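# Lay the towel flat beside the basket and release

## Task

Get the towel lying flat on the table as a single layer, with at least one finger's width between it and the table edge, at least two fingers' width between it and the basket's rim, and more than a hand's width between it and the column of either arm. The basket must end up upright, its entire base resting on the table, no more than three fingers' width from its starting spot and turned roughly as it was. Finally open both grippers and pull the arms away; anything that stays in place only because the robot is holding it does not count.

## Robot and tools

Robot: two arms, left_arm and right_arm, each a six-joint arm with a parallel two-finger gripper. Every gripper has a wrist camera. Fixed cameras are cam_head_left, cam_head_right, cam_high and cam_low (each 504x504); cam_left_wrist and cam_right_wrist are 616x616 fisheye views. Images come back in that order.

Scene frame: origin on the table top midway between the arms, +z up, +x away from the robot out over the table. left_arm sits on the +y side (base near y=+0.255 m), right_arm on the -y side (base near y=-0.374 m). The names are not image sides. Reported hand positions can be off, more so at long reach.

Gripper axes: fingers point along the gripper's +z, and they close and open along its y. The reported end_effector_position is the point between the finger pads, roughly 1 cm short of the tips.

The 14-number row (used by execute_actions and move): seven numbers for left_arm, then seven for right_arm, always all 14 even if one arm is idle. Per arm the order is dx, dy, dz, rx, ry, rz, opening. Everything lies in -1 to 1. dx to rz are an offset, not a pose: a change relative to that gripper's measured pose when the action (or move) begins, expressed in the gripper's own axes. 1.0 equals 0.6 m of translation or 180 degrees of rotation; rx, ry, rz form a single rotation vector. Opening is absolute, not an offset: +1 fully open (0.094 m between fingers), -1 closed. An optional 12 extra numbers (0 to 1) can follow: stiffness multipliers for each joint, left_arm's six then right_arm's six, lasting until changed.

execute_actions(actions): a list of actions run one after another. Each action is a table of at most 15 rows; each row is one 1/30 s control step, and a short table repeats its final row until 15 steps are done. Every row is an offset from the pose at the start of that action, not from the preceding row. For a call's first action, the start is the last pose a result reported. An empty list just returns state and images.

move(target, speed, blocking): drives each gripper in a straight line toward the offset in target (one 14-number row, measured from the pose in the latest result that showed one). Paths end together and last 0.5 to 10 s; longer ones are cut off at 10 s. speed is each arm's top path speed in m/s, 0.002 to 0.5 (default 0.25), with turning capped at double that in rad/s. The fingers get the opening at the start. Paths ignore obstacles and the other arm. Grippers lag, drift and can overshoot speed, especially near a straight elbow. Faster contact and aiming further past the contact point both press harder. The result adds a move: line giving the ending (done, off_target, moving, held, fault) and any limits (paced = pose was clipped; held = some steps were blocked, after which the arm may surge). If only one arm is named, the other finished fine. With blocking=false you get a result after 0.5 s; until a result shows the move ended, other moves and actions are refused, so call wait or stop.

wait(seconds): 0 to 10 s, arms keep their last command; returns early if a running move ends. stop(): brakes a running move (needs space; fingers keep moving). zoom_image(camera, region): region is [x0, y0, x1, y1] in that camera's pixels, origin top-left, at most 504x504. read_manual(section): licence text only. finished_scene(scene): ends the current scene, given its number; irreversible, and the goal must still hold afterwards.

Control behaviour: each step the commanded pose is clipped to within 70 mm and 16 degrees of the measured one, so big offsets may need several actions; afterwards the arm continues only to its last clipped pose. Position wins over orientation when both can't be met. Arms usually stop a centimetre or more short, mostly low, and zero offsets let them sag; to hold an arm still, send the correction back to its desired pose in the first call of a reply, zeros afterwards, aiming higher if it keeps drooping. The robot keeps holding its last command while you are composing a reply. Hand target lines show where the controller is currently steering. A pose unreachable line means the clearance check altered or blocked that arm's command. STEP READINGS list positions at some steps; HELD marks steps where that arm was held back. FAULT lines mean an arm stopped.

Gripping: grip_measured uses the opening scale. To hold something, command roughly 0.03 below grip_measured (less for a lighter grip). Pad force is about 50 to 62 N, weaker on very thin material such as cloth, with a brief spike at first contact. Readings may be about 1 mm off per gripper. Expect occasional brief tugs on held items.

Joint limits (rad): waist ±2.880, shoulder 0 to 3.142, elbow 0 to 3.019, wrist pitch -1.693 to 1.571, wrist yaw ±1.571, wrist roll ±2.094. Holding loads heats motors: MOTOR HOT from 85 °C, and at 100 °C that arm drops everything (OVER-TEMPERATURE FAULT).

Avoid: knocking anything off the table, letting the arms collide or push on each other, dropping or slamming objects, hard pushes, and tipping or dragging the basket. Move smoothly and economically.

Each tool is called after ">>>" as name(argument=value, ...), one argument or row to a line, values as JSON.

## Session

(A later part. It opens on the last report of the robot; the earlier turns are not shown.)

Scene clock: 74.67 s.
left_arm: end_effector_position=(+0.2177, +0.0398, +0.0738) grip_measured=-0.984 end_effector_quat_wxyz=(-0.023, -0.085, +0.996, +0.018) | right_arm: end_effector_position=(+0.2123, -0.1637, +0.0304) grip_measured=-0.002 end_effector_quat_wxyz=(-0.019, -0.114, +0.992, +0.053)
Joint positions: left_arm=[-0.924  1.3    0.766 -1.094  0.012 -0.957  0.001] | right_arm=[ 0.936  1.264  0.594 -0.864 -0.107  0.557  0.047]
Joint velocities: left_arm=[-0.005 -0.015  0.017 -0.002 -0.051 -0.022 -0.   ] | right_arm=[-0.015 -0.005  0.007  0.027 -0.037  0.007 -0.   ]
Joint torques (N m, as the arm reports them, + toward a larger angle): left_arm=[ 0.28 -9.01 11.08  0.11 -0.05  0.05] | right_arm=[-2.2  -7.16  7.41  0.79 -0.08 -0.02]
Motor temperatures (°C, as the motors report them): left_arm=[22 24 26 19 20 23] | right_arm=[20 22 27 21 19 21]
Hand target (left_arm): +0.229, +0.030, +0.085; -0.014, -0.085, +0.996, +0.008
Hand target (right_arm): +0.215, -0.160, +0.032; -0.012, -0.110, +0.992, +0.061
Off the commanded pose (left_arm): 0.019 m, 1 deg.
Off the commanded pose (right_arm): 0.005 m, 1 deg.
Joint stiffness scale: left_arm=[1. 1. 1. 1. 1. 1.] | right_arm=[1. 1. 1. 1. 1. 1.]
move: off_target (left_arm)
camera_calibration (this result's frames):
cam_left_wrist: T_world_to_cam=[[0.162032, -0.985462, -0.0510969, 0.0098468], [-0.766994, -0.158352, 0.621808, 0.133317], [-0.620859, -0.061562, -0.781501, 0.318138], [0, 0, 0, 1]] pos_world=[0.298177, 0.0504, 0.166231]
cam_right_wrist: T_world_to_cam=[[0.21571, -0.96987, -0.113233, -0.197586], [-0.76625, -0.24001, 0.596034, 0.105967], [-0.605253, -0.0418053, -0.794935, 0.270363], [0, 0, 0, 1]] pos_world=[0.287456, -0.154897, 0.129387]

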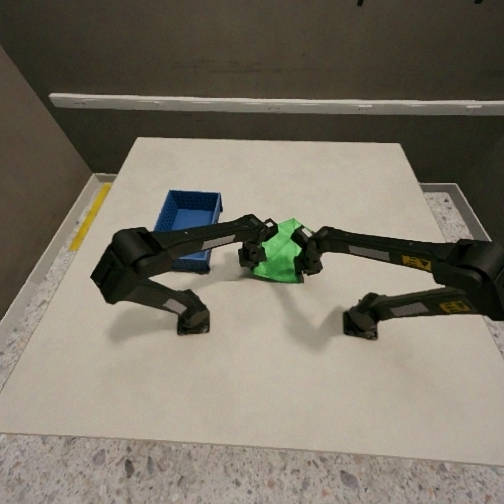

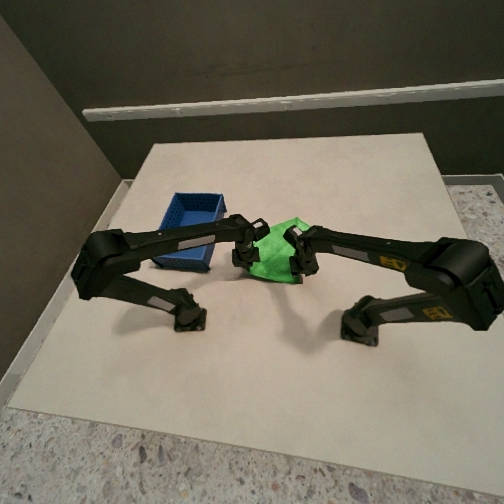

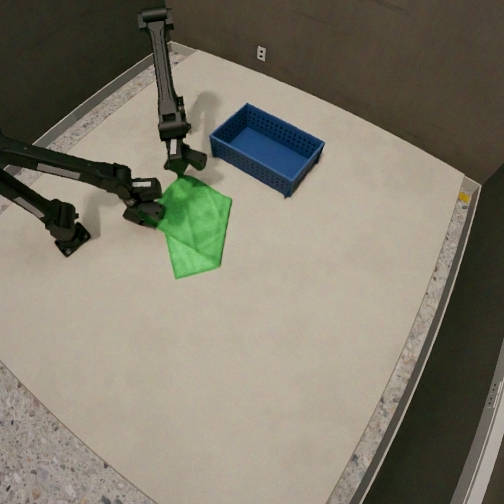

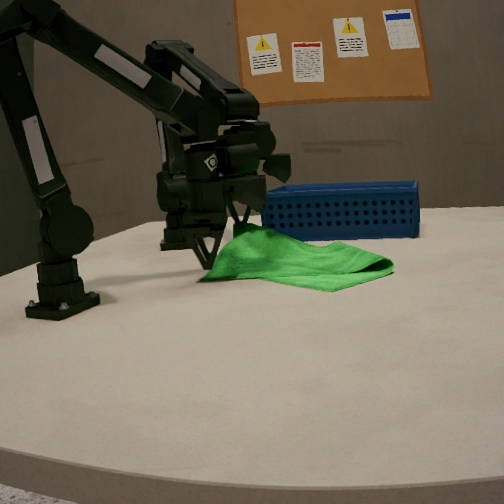

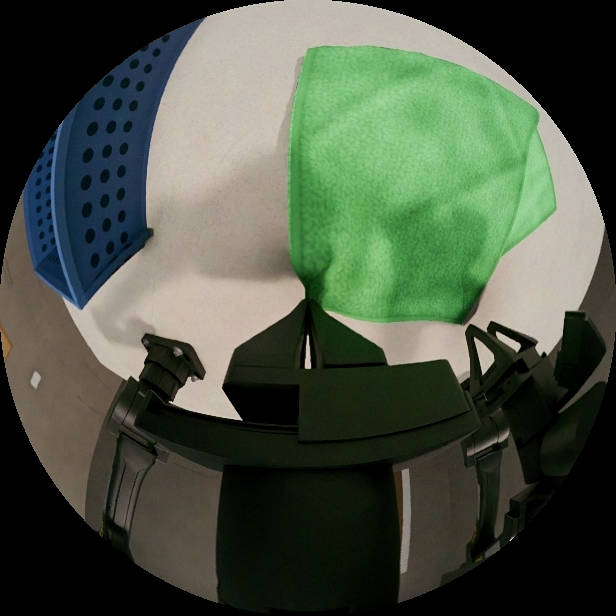

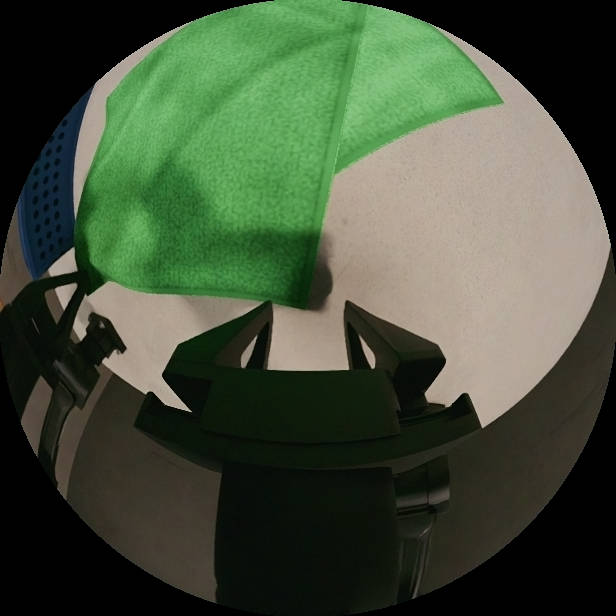

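>>> move(
  target=[0,0,0,0,0,0,-1,-0.015,0.0,0.055,0,0,0,0],
  speed=0.05,
)

>>> execute_actions(
  actions=[
    [[0,0,0,0,0,0,-1,0,0,0.012,0,0,0,-0.4]],
    [[0,0,0,0,0,0,-1,0,0,0.012,0,0,0,-0.7]],
    [[0,0,0,0,0,0,-1,0,0,0.012,0,0,0,-1]],
  ],
)

Scene clock: 79.63 s.
left_arm: end_effector_position=(+0.2177, +0.0398, +0.0738) grip_measured=-0.984 end_effector_quat_wxyz=(-0.023, -0.085, +0.996, +0.018) | right_arm: end_effector_position=(+0.2179, -0.1582, +0.0059) grip_measured=-0.002 end_effector_quat_wxyz=(-0.016, -0.113, +0.992, +0.055)
Joint positions: left_arm=[-0.924  1.3    0.766 -1.094  0.012 -0.957  0.001] | right_arm=[ 0.936  1.342  0.578 -0.764 -0.107  0.557  0.047]
Joint velocities: left_arm=[-0.005 -0.015 -0.007 -0.012 -0.095  0.007  0.   ] | right_arm=[-0.005 -0.015 -0.022 -0.012 -0.007  0.007  0.001]
Joint torques (N m, as the arm reports them, + toward a larger angle): left_arm=[-0.19 -9.26  7.86  0.43 -0.03  0.02] | right_arm=[-2.71 -5.17  6.56  1.27  0.05 -0.16]
Motor temperatures (°C, as the motors report them): left_arm=[22 24 26 19 20 23] | right_arm=[20 22 27 21 19 21]
Hand target (left_arm): +0.218, +0.040, +0.074; -0.023, -0.085, +0.996, +0.018
Hand target (right_arm): +0.219, -0.159, -0.002; -0.019, -0.114, +0.992, +0.053
Off the commanded pose (left_arm): 0.000 m, 0 deg.
Off the commanded pose (right_arm): 0.009 m, 0 deg.
Joint stiffness scale: left_arm=[1. 1. 1. 1. 1. 1.] | right_arm=[1. 1. 1. 1. 1. 1.]
move: done
camera_calibration (this result's frames):
cam_left_wrist: T_world_to_cam=[[0.162032, -0.985462, -0.0510969, 0.0098468], [-0.766994, -0.158352, 0.621808, 0.133317], [-0.620859, -0.061562, -0.781501, 0.318138], [0, 0, 0, 1]] pos_world=[0.298177, 0.0504, 0.166231]
cam_right_wrist: T_world_to_cam=[[0.215803, -0.969491, -0.116262, -0.196168], [-0.768727, -0.242105, 0.591983, 0.126324], [-0.602069, -0.0383779, -0.797521, 0.254346], [0, 0, 0, 1]] pos_world=[0.292576, -0.149838, 0.105258]

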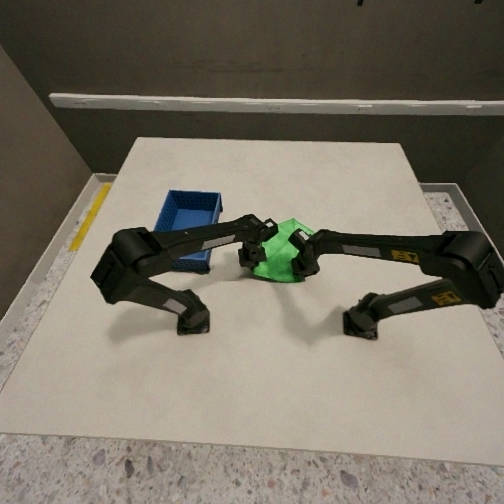

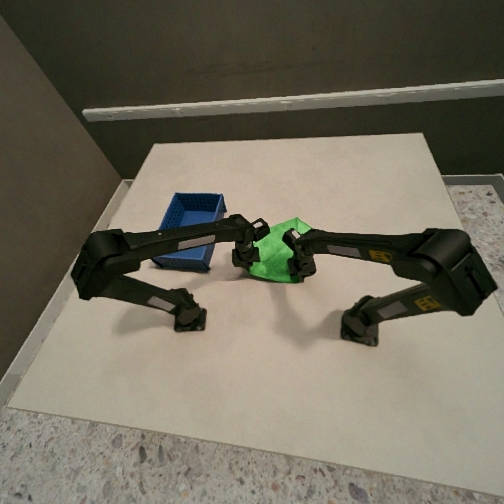

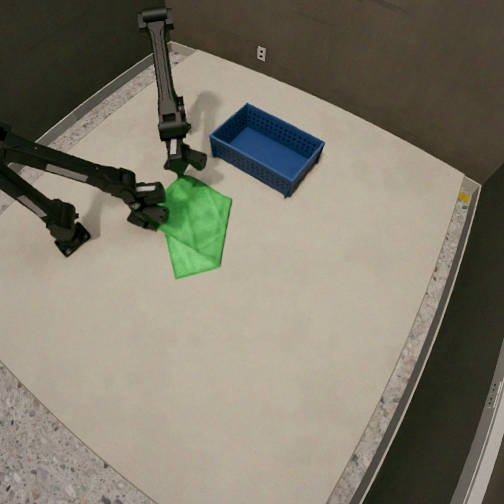

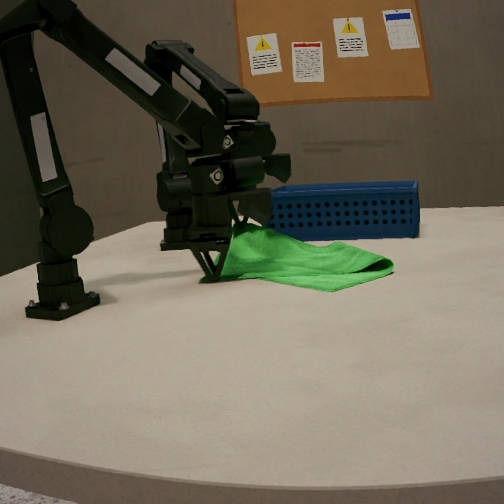

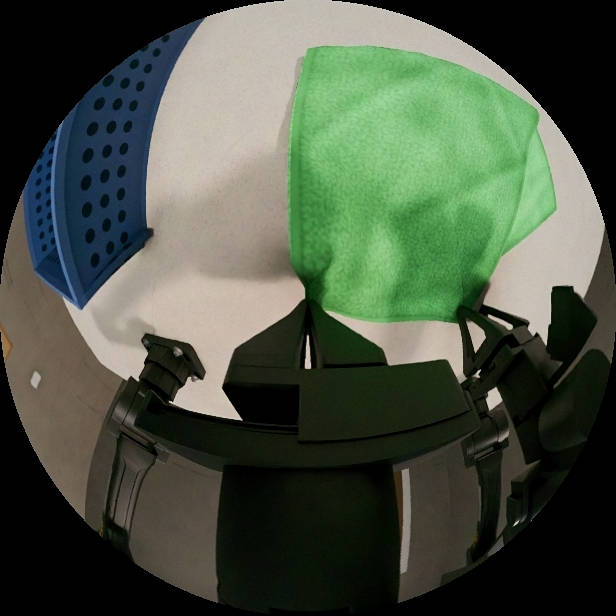

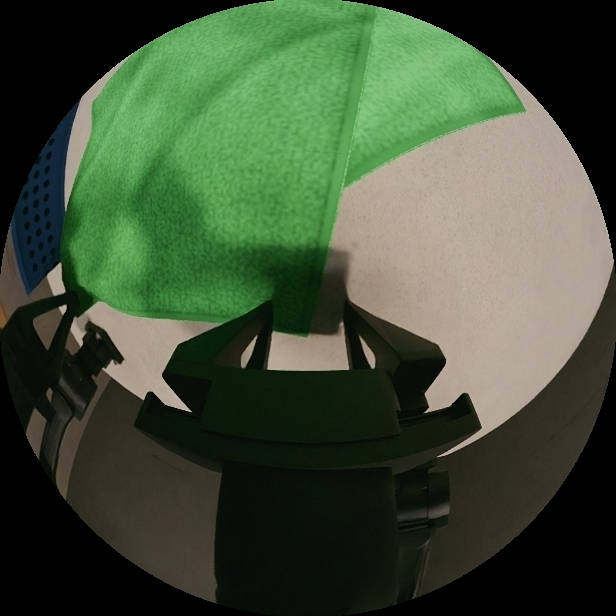

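Scene clock: 81.13 s.
left_arm: end_effector_position=(+0.2177, +0.0398, +0.0738) grip_measured=-0.984 end_effector_quat_wxyz=(-0.023, -0.085, +0.996, +0.018) | right_arm: end_effector_position=(+0.2208, -0.1555, +0.0041) grip_measured=-0.991 end_effector_quat_wxyz=(-0.008, -0.114, +0.992, +0.061)
Joint positions: left_arm=[-0.924  1.3    0.766 -1.094  0.012 -0.957  0.001] | right_arm=[ 0.936  1.345  0.574 -0.737 -0.106  0.557  0.   ]
Joint velocities: left_arm=[-0.005 -0.015  0.012 -0.007  0.037  0.007 -0.001] | right_arm=[-0.015  0.005 -0.002 -0.002 -0.066 -0.022 -0.   ]
Joint torques (N m, as the arm reports them, + toward a larger angle): left_arm=[-0.07 -9.17  7.88  0.47 -0.02  0.01] | right_arm=[-2.38 -5.33  6.37  1.22  0.04 -0.09]
Motor temperatures (°C, as the motors report them): left_arm=[22 24 26 19 20 23] | right_arm=[20 22 26 21 19 21]
Hand target (left_arm): +0.218, +0.040, +0.074; -0.023, -0.085, +0.996, +0.018
Hand target (right_arm): +0.220, -0.155, -0.002; -0.010, -0.114, +0.992, +0.060
Off the commanded pose (left_arm): 0.000 m, 0 deg.
Off the commanded pose (right_arm): 0.007 m, 0 deg.
Joint stiffness scale: left_arm=[1. 1. 1. 1. 1. 1.] | right_arm=[1. 1. 1. 1. 1. 1.]
Step readings (end_effector_position; steps 1 to 15: 1st action; 16 to 30: 2nd action; 31 to 45: 3rd action):
0: left_arm (+0.2177, +0.0398, +0.0738) | right_arm (+0.2179, -0.1582, +0.0059)
1: left_arm (+0.2177, +0.0398, +0.0738) | right_arm (+0.2183, -0.1578, +0.0059)
2: left_arm (+0.2177, +0.0398, +0.0738) | right_arm (+0.2184, -0.1577, +0.0053)
4: left_arm (+0.2177, +0.0398, +0.0738) | right_arm (+0.2189, -0.1572, +0.0053)
8: left_arm (+0.2177, +0.0398, +0.0738) | right_arm (+0.2192, -0.1570, +0.0053)
15: left_arm (+0.2177, +0.0398, +0.0738) | right_arm (+0.2192, -0.1569, +0.0053)
16: left_arm (+0.2177, +0.0398, +0.0738) | right_arm (+0.2195, -0.1567, +0.0052)
17: left_arm (+0.2177, +0.0398, +0.0738) | right_arm (+0.2197, -0.1564, +0.0047)
19: left_arm (+0.2177, +0.0398, +0.0738) | right_arm (+0.2199, -0.1562, +0.0043)
23: left_arm (+0.2177, +0.0398, +0.0738) | right_arm (+0.2202, -0.1560, +0.0044)
30: left_arm (+0.2177, +0.0398, +0.0738) | right_arm (+0.2202, -0.1560, +0.0044)
31: left_arm (+0.2177, +0.0398, +0.0738) | right_arm (+0.2205, -0.1557, +0.0043)
32: left_arm (+0.2177, +0.0398, +0.0738) | right_arm (+0.2206, -0.1555, +0.0041)
34: left_arm (+0.2177, +0.0398, +0.0738) | right_arm (+0.2208, -0.1555, +0.0041)
38: left_arm (+0.2177, +0.0398, +0.0738) | right_arm (+0.2208, -0.1555, +0.0041)
45: end_effector_position above
camera_calibration (this result's frames):
cam_left_wrist: T_world_to_cam=[[0.162032, -0.985462, -0.0510969, 0.0098468], [-0.766994, -0.158352, 0.621808, 0.133317], [-0.620859, -0.061562, -0.781501, 0.318138], [0, 0, 0, 1]] pos_world=[0.298177, 0.0504, 0.166231]
cam_right_wrist: T_world_to_cam=[[0.217534, -0.967869, -0.126126, -0.194453], [-0.777275, -0.249938, 0.577386, 0.131031], [-0.590358, -0.0275665, -0.806671, 0.253911], [0, 0, 0, 1]] pos_world=[0.294046, -0.148456, 0.104641]

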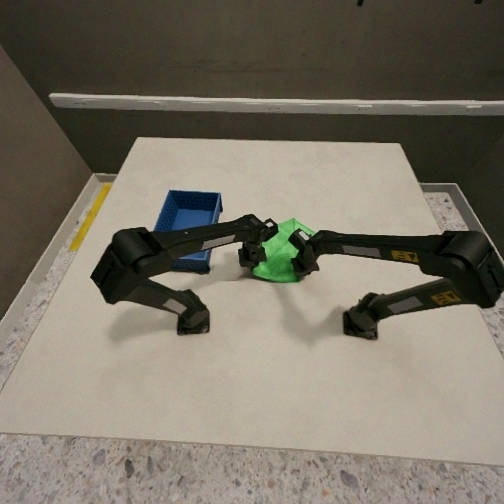

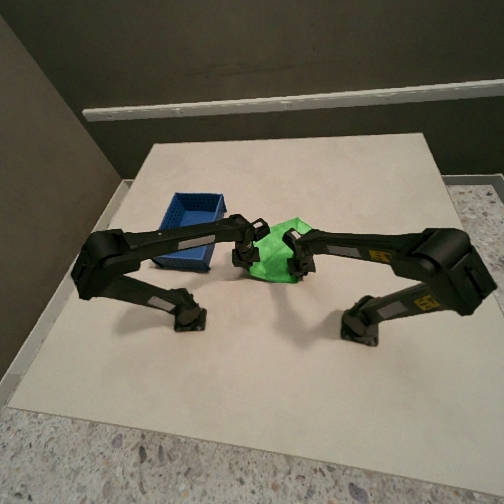

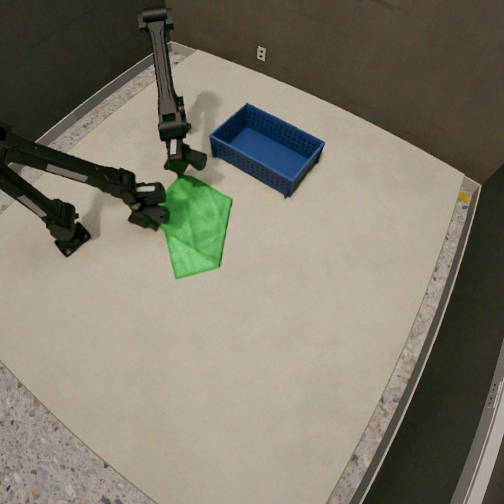

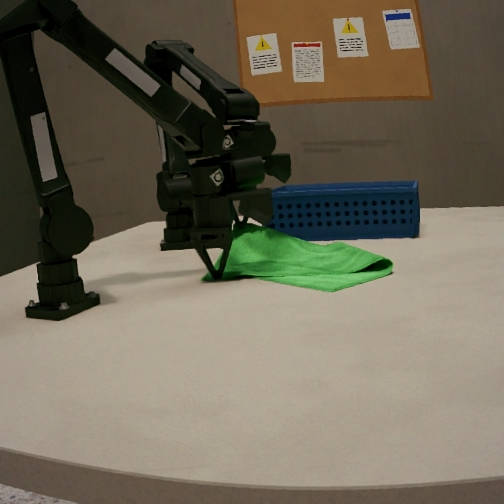

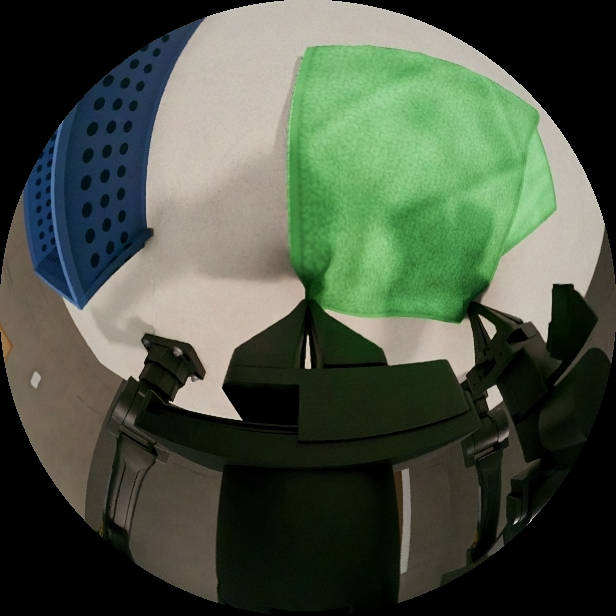

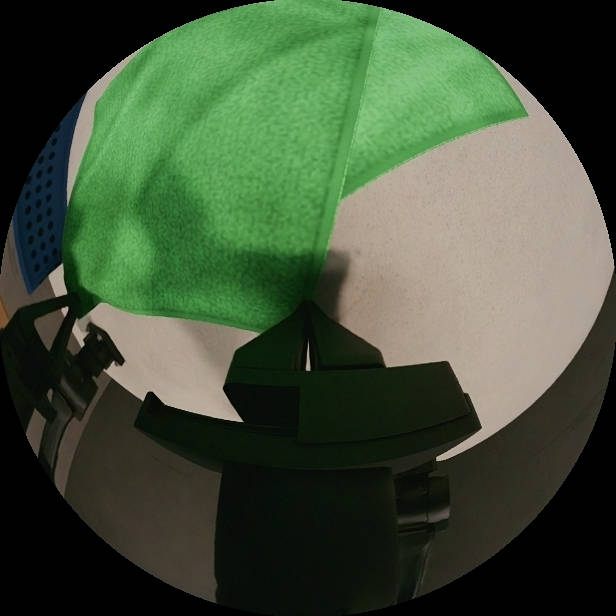

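>>> move(
  target=[0,0,0,0,0,0,-1,-0.01,0.03,-0.05,0,0,0,-1],
  speed=0.04,
)

Scene clock: 84.43 s.
left_arm: end_effector_position=(+0.2177, +0.0398, +0.0738) grip_measured=-0.984 end_effector_quat_wxyz=(-0.023, -0.085, +0.996, +0.018) | right_arm: end_effector_position=(+0.2161, -0.1520, +0.0238) grip_measured=-0.992 end_effector_quat_wxyz=(-0.019, -0.114, +0.992, +0.053)
Joint positions: left_arm=[-0.924  1.3    0.766 -1.094  0.012 -0.957  0.001] | right_arm=[ 0.956  1.31   0.612 -0.834 -0.106  0.575  0.   ]
Joint velocities: left_arm=[ 0.005 -0.005 -0.012 -0.022  0.037 -0.051 -0.   ] | right_arm=[ 0.005  0.015  0.002  0.007 -0.037  0.081 -0.   ]
Joint torques (N m, as the arm reports them, + toward a larger angle): left_arm=[-0.13 -9.3   7.89  0.44 -0.03  0.02] | right_arm=[-1.68 -7.53 10.26 -0.14  0.13 -0.03]
Motor temperatures (°C, as the motors report them): left_arm=[22 24 26 19 20 23] | right_arm=[20 22 26 21 19 21]
Hand target (left_arm): +0.218, +0.040, +0.074; -0.023, -0.085, +0.996, +0.018
Hand target (right_arm): +0.224, -0.140, +0.036; -0.008, -0.114, +0.992, +0.061
Off the commanded pose (left_arm): 0.000 m, 0 deg.
Off the commanded pose (right_arm): 0.019 m, 1 deg.
Joint stiffness scale: left_arm=[1. 1. 1. 1. 1. 1.] | right_arm=[1. 1. 1. 1. 1. 1.]
move: off_target (right_arm)
camera_calibration (this result's frames):
cam_left_wrist: T_world_to_cam=[[0.162032, -0.985462, -0.0510969, 0.0098468], [-0.766994, -0.158352, 0.621808, 0.133317], [-0.620859, -0.061562, -0.781501, 0.318138], [0, 0, 0, 1]] pos_world=[0.298177, 0.0504, 0.166231]
cam_right_wrist: T_world_to_cam=[[0.217247, -0.96956, -0.112944, -0.188101], [-0.765715, -0.241036, 0.596308, 0.115256], [-0.60538, -0.0430628, -0.794771, 0.267703], [0, 0, 0, 1]] pos_world=[0.29118, -0.143066, 0.12279]

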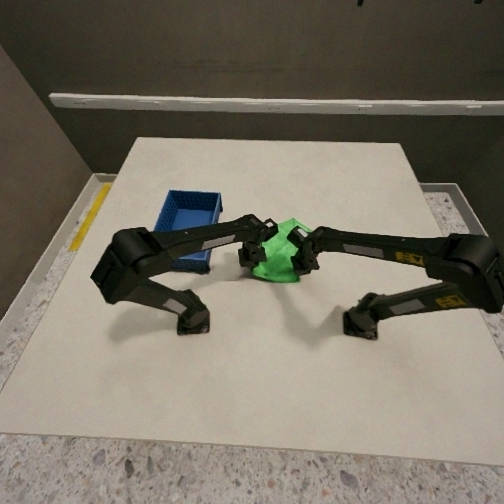

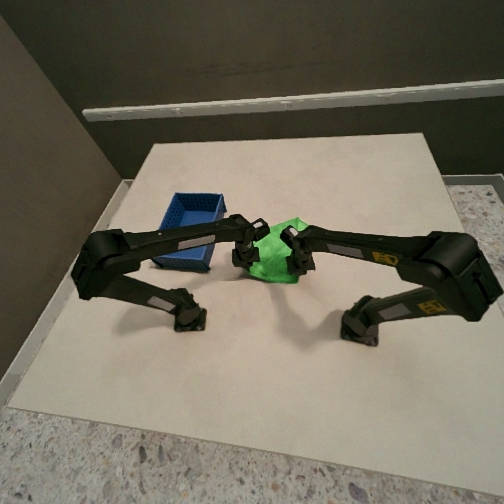

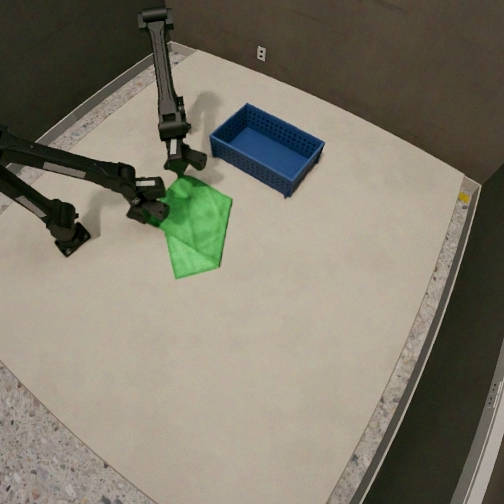

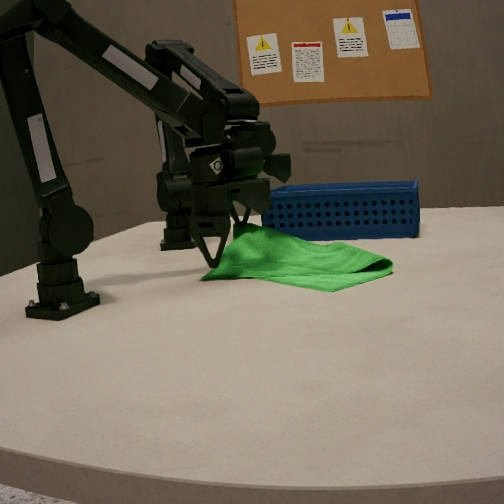

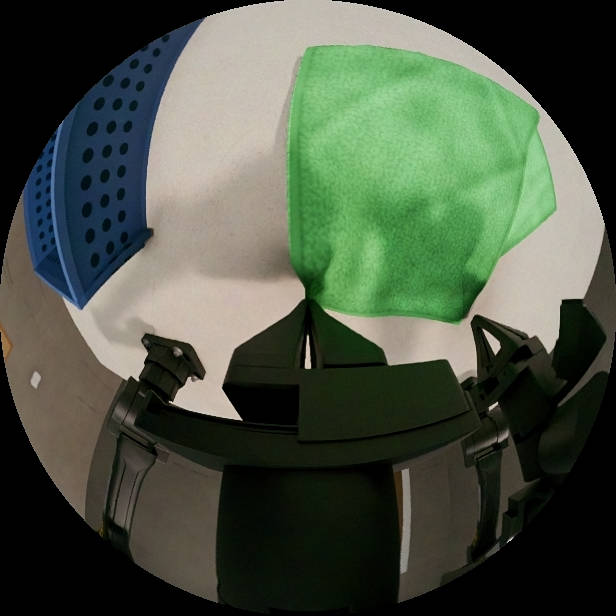

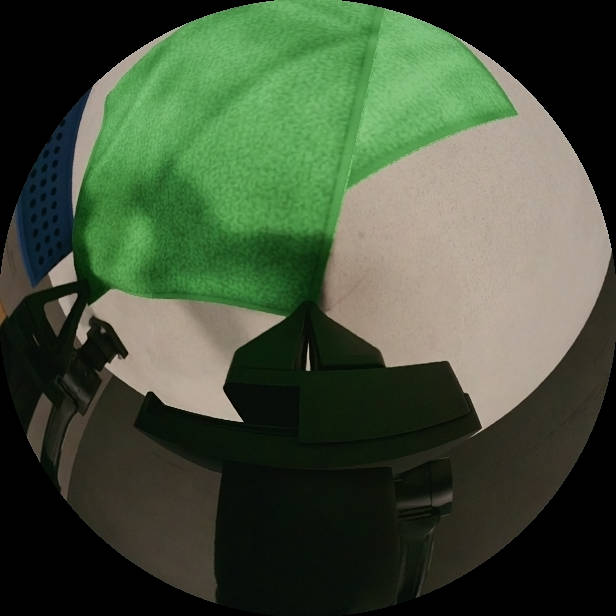

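>>> execute_actions(
  actions=[
    [[0,0,0,0,0,0,-1,-0.025,0.03,-0.005,0,0,0,0.1]],
    [[0,0,0,0,0,0,-1,-0.005,0.0,0.04,0,0,0,0.1]],
    [[0,0,0,0,0,0,-1,0,0,0.03,0,0,0,0.1]],
    [[0,0,0,0,0,0,-1,0,0,0.03,0,0,0,-0.3]],
    [[0,0,0,0,0,0,-1,0,0,0.03,0,0,0,-0.65]],
  ],
)

>>> zoom_image(
  camera="cam_right_wrist",
  region=[230, 240, 390, 380],
)

Scene clock: 90.50 s.
left_arm: end_effector_position=(+0.2177, +0.0398, +0.0738) grip_measured=-0.984 end_effector_quat_wxyz=(-0.023, -0.085, +0.996, +0.018) | right_arm: end_effector_position=(+0.2401, -0.1215, +0.0047) grip_measured=-0.648 end_effector_quat_wxyz=(+0.019, -0.118, +0.989, +0.085)
Joint positions: left_arm=[-0.924  1.3    0.766 -1.094  0.012 -0.957  0.001] | right_arm=[ 0.969  1.401  0.623 -0.654 -0.105  0.586  0.017]
Joint velocities: left_arm=[-0.005 -0.015 -0.002 -0.002 -0.007 -0.066  0.   ] | right_arm=[-0.015  0.005  0.012  0.012 -0.037 -0.022 -0.   ]
Joint torques (N m, as the arm reports them, + toward a larger angle): left_arm=[-0.07 -9.18  7.87  0.44 -0.04  0.01] | right_arm=[-2.05 -5.13  5.89  1.31  0.08 -0.05]
Motor temperatures (°C, as the motors report them): left_arm=[22 24 26 19 20 23] | right_arm=[20 22 27 21 19 21]
Hand target (left_arm): +0.218, +0.040, +0.074; -0.023, -0.085, +0.996, +0.018
Hand target (right_arm): +0.234, -0.126, -0.011; +0.006, -0.117, +0.990, +0.074
Off the commanded pose (left_arm): 0.000 m, 0 deg.
Off the commanded pose (right_arm): 0.018 m, 2 deg.
Joint stiffness scale: left_arm=[1. 1. 1. 1. 1. 1.] | right_arm=[1. 1. 1. 1. 1. 1.]
Step readings (end_effector_position; steps 1 to 15: 1st action; 16 to 30: 2nd action; 31 to 45: 3rd action; 46 to 60: 4th action; 61 to 75: 5th action):
0: left_arm (+0.2177, +0.0398, +0.0738) | right_arm (+0.2161, -0.1520, +0.0238)
1: left_arm (+0.2177, +0.0398, +0.0738) | right_arm (+0.2162, -0.1515, +0.0236)
2: left_arm (+0.2177, +0.0398, +0.0738) | right_arm (+0.2169, -0.1500, +0.0234)
4: left_arm (+0.2177, +0.0398, +0.0738) | right_arm (+0.2186, -0.1458, +0.0224)
8: left_arm (+0.2177, +0.0398, +0.0738) | right_arm (+0.2196, -0.1428, +0.0208)
15: left_arm (+0.2177, +0.0398, +0.0738) | right_arm (+0.2196, -0.1428, +0.0208)
16: left_arm (+0.2177, +0.0398, +0.0738) | right_arm (+0.2203, -0.1421, +0.0192)
17: left_arm (+0.2177, +0.0398, +0.0738) | right_arm (+0.2220, -0.1403, +0.0166)
19: left_arm (+0.2177, +0.0398, +0.0738) | right_arm (+0.2224, -0.1399, +0.0091)
23: left_arm (+0.2177, +0.0398, +0.0738) | right_arm (+0.2234, -0.1388, +0.0060)
30: left_arm (+0.2177, +0.0398, +0.0738) | right_arm (+0.2234, -0.1388, +0.0060)
31: left_arm (+0.2177, +0.0398, +0.0738) | right_arm (+0.2242, -0.1380, +0.0060)
32: left_arm (+0.2177, +0.0398, +0.0738) | right_arm (+0.2256, -0.1365, +0.0060)
34: left_arm (+0.2177, +0.0398, +0.0738) | right_arm (+0.2279, -0.1341, +0.0062)
38: left_arm (+0.2177, +0.0398, +0.0738) | right_arm (+0.2287, -0.1332, +0.0063)
45: left_arm (+0.2177, +0.0398, +0.0738) | right_arm (+0.2287, -0.1332, +0.0063)
46: left_arm (+0.2177, +0.0398, +0.0738) | right_arm (+0.2298, -0.1322, +0.0061)
47: left_arm (+0.2177, +0.0398, +0.0738) | right_arm (+0.2312, -0.1309, +0.0055)
49: left_arm (+0.2177, +0.0398, +0.0738) | right_arm (+0.2332, -0.1287, +0.0053)
53: left_arm (+0.2177, +0.0398, +0.0738) | right_arm (+0.2341, -0.1278, +0.0054)
60: left_arm (+0.2177, +0.0398, +0.0738) | right_arm (+0.2342, -0.1277, +0.0055)
61: left_arm (+0.2177, +0.0398, +0.0738) | right_arm (+0.2352, -0.1266, +0.0053)
62: left_arm (+0.2177, +0.0398, +0.0738) | right_arm (+0.2365, -0.1252, +0.0046)
64: left_arm (+0.2177, +0.0398, +0.0738) | right_arm (+0.2388, -0.1228, +0.0045)
68: left_arm (+0.2177, +0.0398, +0.0738) | right_arm (+0.2399, -0.1216, +0.0047)
75: end_effector_position above
camera_calibration (this result's frames):
cam_left_wrist: T_world_to_cam=[[0.162032, -0.985462, -0.0510969, 0.0098468], [-0.766994, -0.158352, 0.621808, 0.133317], [-0.620859, -0.061562, -0.781501, 0.318138], [0, 0, 0, 1]] pos_world=[0.298177, 0.0504, 0.166231]
cam_right_wrist: T_world_to_cam=[[0.228679, -0.959112, -0.166765, -0.167077], [-0.803678, -0.282667, 0.523641, 0.156771], [-0.54937, 0.0142798, -0.835457, 0.262089], [0, 0, 0, 1]] pos_world=[0.308184, -0.119674, 0.10901]

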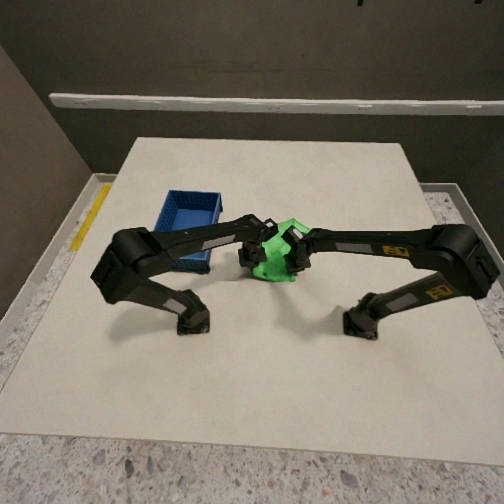

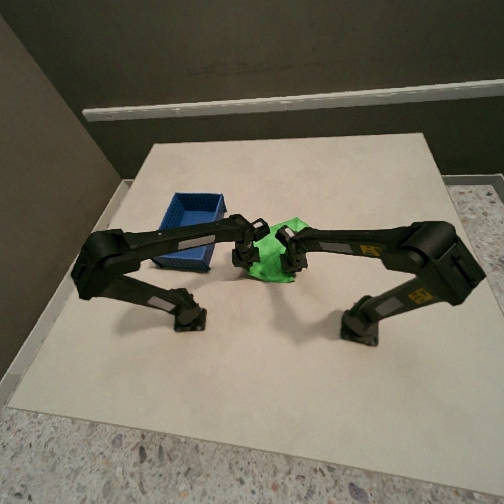

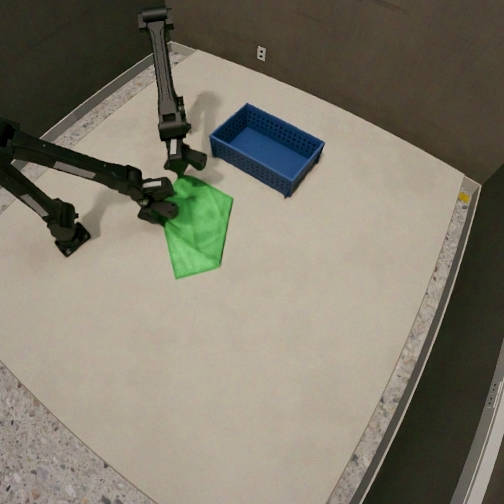

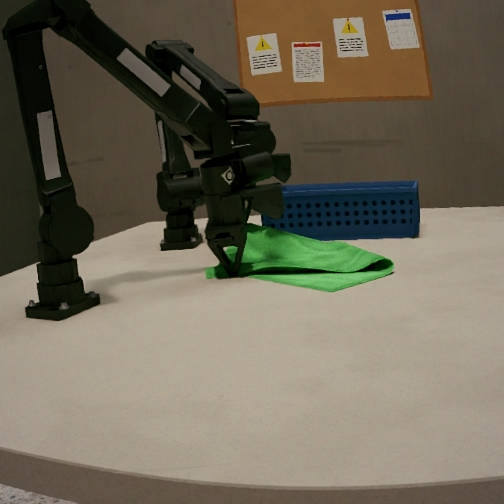

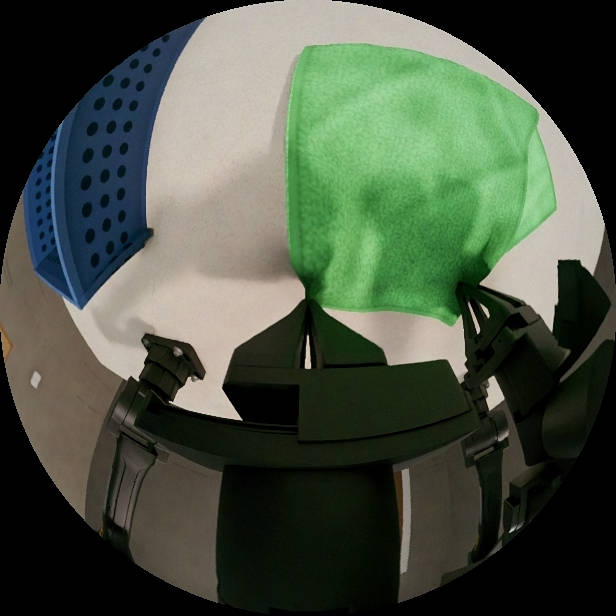

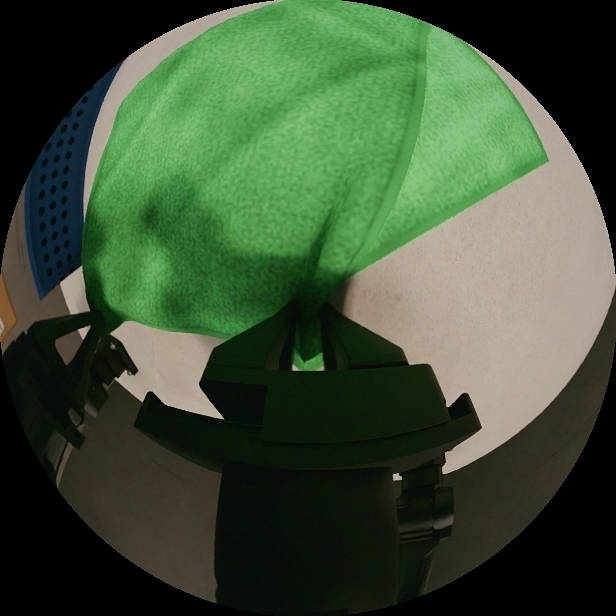

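Region (230, 240, 390, 380) of cam_right_wrist's 616x616 image, scaled by 3.150, with more detail than that image has; it fills the top 441 rows of this view, and the rest is white.

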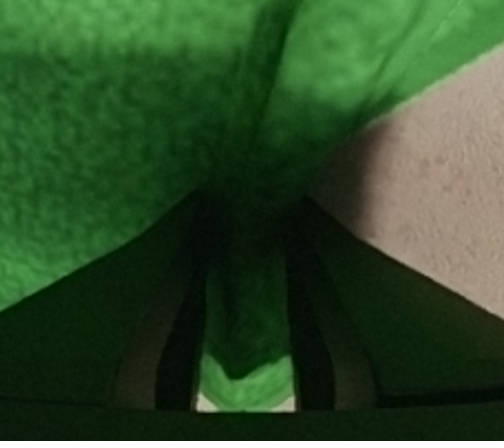

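>>> execute_actions(
  actions=[
    [[0,0,0,0,0,0,-1,0,0,0.01,0,0,0,-1]],
    [[0,0,0,0,0,0,-1,0,0,0,0,0,0,-1]],
  ],
)

>>> move(
  target=[-0.12,-0.02,-0.13,0,0,0,-1,-0.06,-0.02,-0.24,0,0,0,-1],
  speed=0.1,
)

Scene clock: 94.23 s.
left_arm: end_effector_position=(+0.2177, +0.0398, +0.0738) grip_measured=-0.984 end_effector_quat_wxyz=(-0.023, -0.085, +0.996, +0.018) | right_arm: end_effector_position=(+0.2406, -0.1206, +0.0046) grip_measured=-0.966 end_effector_quat_wxyz=(+0.021, -0.118, +0.989, +0.087)
Joint positions: left_arm=[-0.924  1.3    0.766 -1.094  0.012 -0.957  0.001] | right_arm=[ 0.969  1.401  0.623 -0.648 -0.106  0.586  0.002]
Joint velocities: left_arm=[-0.015  0.024  0.002  0.007  0.037  0.022  0.   ] | right_arm=[ 0.005  0.005 -0.002  0.002 -0.066 -0.022  0.001]
Joint torques (N m, as the arm reports them, + toward a larger angle): left_arm=[-0.12 -9.26  7.89  0.47 -0.03  0.02] | right_arm=[-2.49 -8.42  7.02  0.52  0.04 -0.12]
Motor temperatures (°C, as the motors report them): left_arm=[22 24 26 19 20 23] | right_arm=[20 22 26 21 19 21]
Hand target (left_arm): +0.218, +0.040, +0.074; -0.023, -0.085, +0.996, +0.018
Hand target (right_arm): +0.241, -0.121, +0.004; +0.021, -0.118, +0.989, +0.087
Off the commanded pose (left_arm): 0.000 m, 0 deg.
Off the commanded pose (right_arm): 0.000 m, 0 deg.
Joint stiffness scale: left_arm=[1. 1. 1. 1. 1. 1.] | right_arm=[1. 1. 1. 1. 1. 1.]
Step readings (end_effector_position; steps 1 to 15: 1st action; 16 to 30: 2nd action):
0: left_arm (+0.2177, +0.0398, +0.0738) | right_arm (+0.2401, -0.1215, +0.0047)
1: left_arm (+0.2177, +0.0398, +0.0738) | right_arm (+0.2403, -0.1212, +0.0048)
2: left_arm (+0.2177, +0.0398, +0.0738) | right_arm (+0.2404, -0.1210, +0.0044)
4: left_arm (+0.2177, +0.0398, +0.0738) | right_arm (+0.2406, -0.1206, +0.0045)
8: left_arm (+0.2177, +0.0398, +0.0738) | right_arm (+0.2406, -0.1206, +0.0045)
15: left_arm (+0.2177, +0.0398, +0.0738) | right_arm (+0.2406, -0.1206, +0.0045)
16: left_arm (+0.2177, +0.0398, +0.0738) | right_arm (+0.2406, -0.1206, +0.0045)
17: left_arm (+0.2177, +0.0398, +0.0738) | right_arm (+0.2406, -0.1206, +0.0045)
19: left_arm (+0.2177, +0.0398, +0.0738) | right_arm (+0.2406, -0.1206, +0.0046)
23: left_arm (+0.2177, +0.0398, +0.0738) | right_arm (+0.2406, -0.1206, +0.0046)
30: end_effector_position above
camera_calibration (this result's frames):
cam_left_wrist: T_world_to_cam=[[0.162032, -0.985462, -0.0510969, 0.0098468], [-0.766994, -0.158352, 0.621808, 0.133317], [-0.620859, -0.061562, -0.781501, 0.318138], [0, 0, 0, 1]] pos_world=[0.298177, 0.0504, 0.166231]
cam_right_wrist: T_world_to_cam=[[0.229268, -0.958335, -0.170381, -0.166405], [-0.804977, -0.285087, 0.520324, 0.157581], [-0.547218, 0.0178589, -0.836799, 0.262209], [0, 0, 0, 1]] pos_world=[0.308486, -0.119231, 0.109071]

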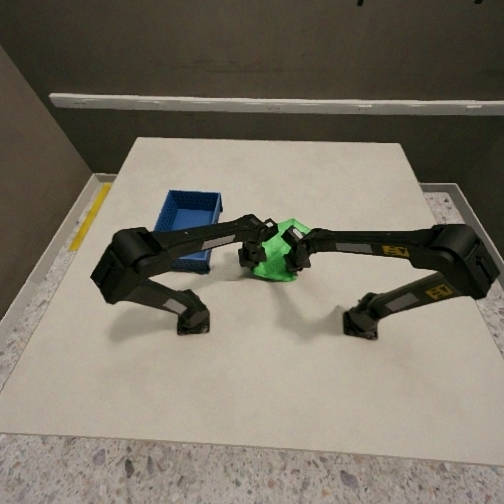

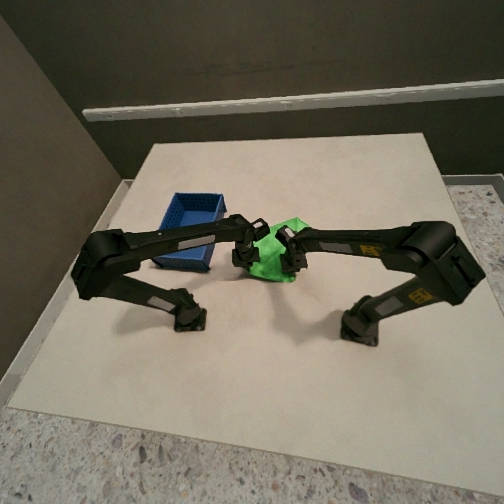

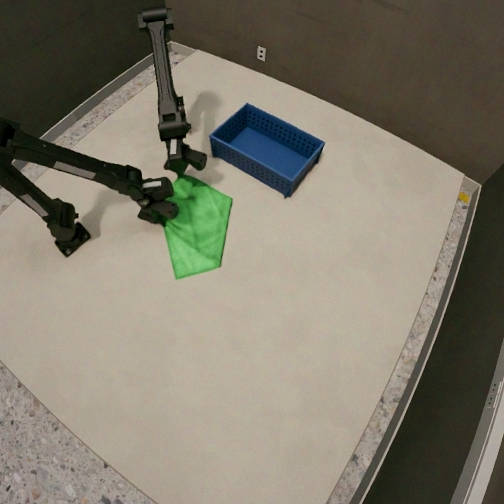

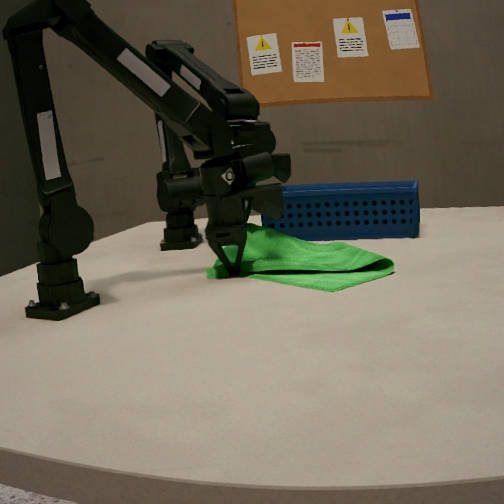

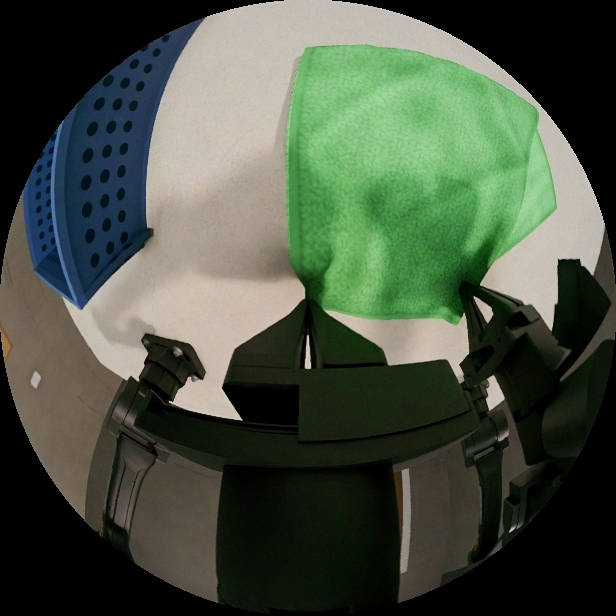

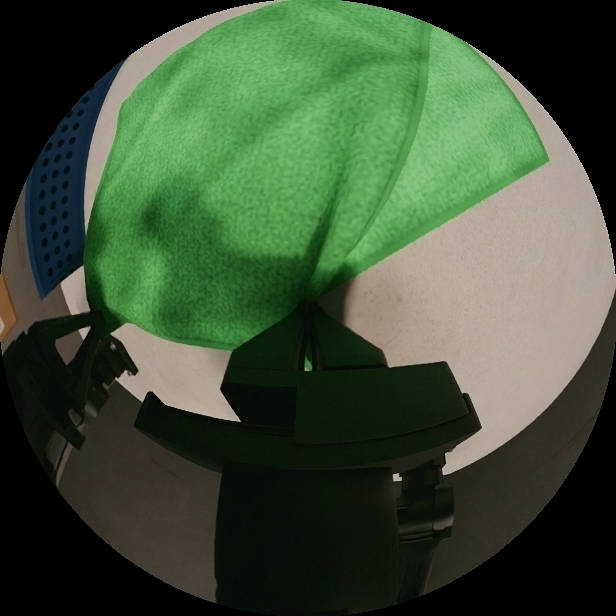

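Scene clock: 96.07 s.
left_arm: end_effector_position=(+0.2801, +0.0368, +0.1405) grip_measured=-0.984 end_effector_quat_wxyz=(-0.027, -0.082, +0.996, +0.017) | right_arm: end_effector_position=(+0.2691, -0.1473, +0.1330) grip_measured=-0.966 end_effector_quat_wxyz=(+0.014, -0.118, +0.989, +0.087)
Joint positions: left_arm=[-0.803  1.349  1.004 -1.288  0.012 -0.83   0.001] | right_arm=[ 0.838  1.192  0.84  -1.101 -0.133  0.455  0.002]
Joint velocities: left_arm=[ 0.005 -0.005  0.007  0.007  0.037  0.007 -0.   ] | right_arm=[-0.005 -0.005 -0.002  0.012 -0.095 -0.037 -0.   ]
Joint torques (N m, as the arm reports them, + toward a larger angle): left_arm=[ 1.42 -9.15 11.75 -0.23 -0.35  0.15] | right_arm=[-3.51 -8.05 11.39 -0.43  0.23 -0.27]
Motor temperatures (°C, as the motors report them): left_arm=[22 24 26 19 20 23] | right_arm=[20 22 27 21 19 21]
Hand target (left_arm): +0.294, +0.038, +0.149; -0.021, -0.085, +0.996, +0.018
Hand target (right_arm): +0.277, -0.148, +0.145; +0.020, -0.118, +0.989, +0.087
Off the commanded pose (left_arm): 0.016 m, 1 deg.
Off the commanded pose (right_arm): 0.015 m, 1 deg.
Joint stiffness scale: left_arm=[1. 1. 1. 1. 1. 1.] | right_arm=[1. 1. 1. 1. 1. 1.]
move: off_target (left_arm, right_arm)
camera_calibration (this result's frames):
cam_left_wrist: T_world_to_cam=[[0.155893, -0.986586, -0.0484297, 0.00160682], [-0.763488, -0.151459, 0.627811, 0.13719], [-0.626725, -0.0608958, -0.776857, 0.409772], [0, 0, 0, 1]] pos_world=[0.361306, 0.0473172, 0.232283]
cam_right_wrist: T_world_to_cam=[[0.228142, -0.958164, -0.172839, -0.17596], [-0.797046, -0.285751, 0.532037, 0.102252], [-0.559168, 0.0163808, -0.828893, 0.387695], [0, 0, 0, 1]] pos_world=[0.33843, -0.14573, 0.236543]

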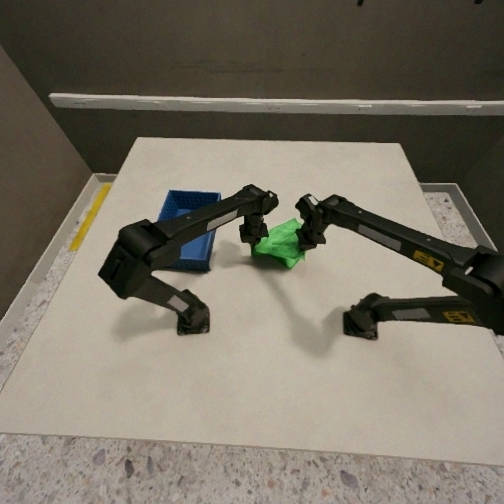

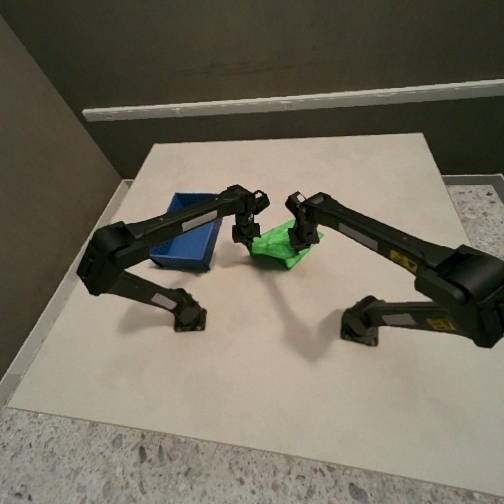

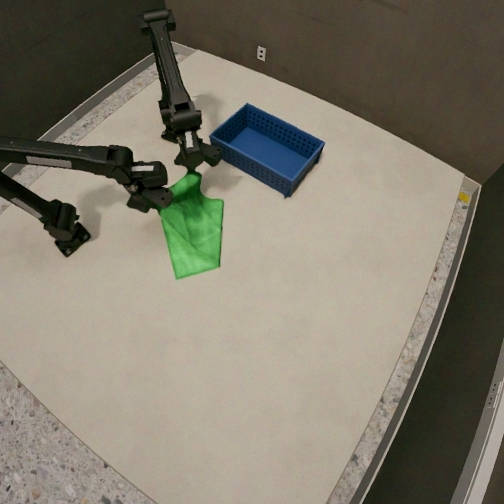

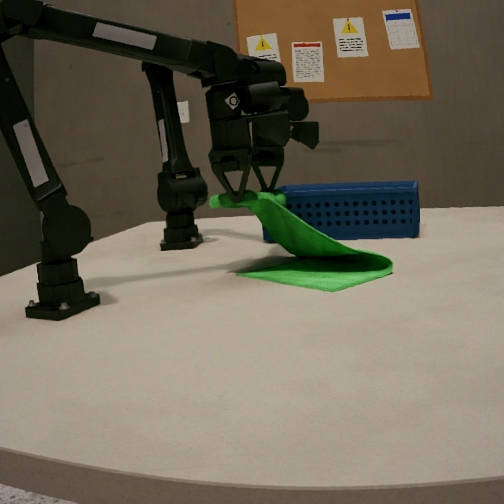

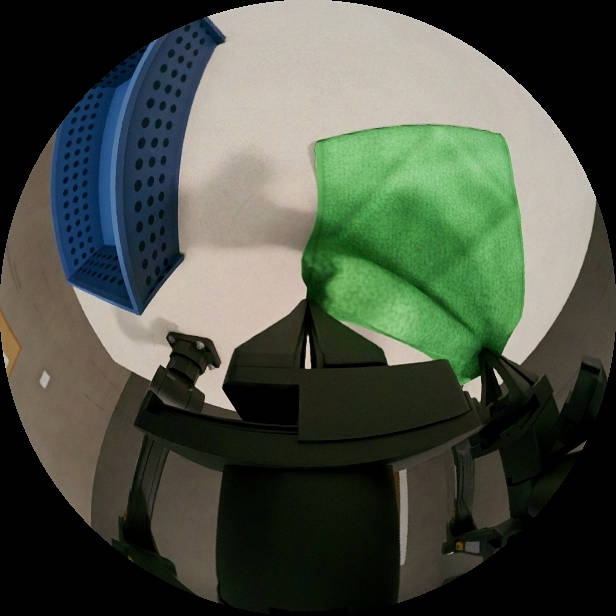

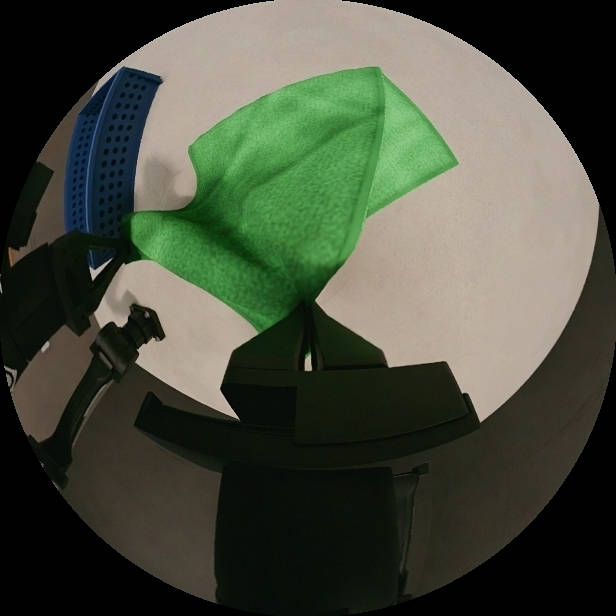

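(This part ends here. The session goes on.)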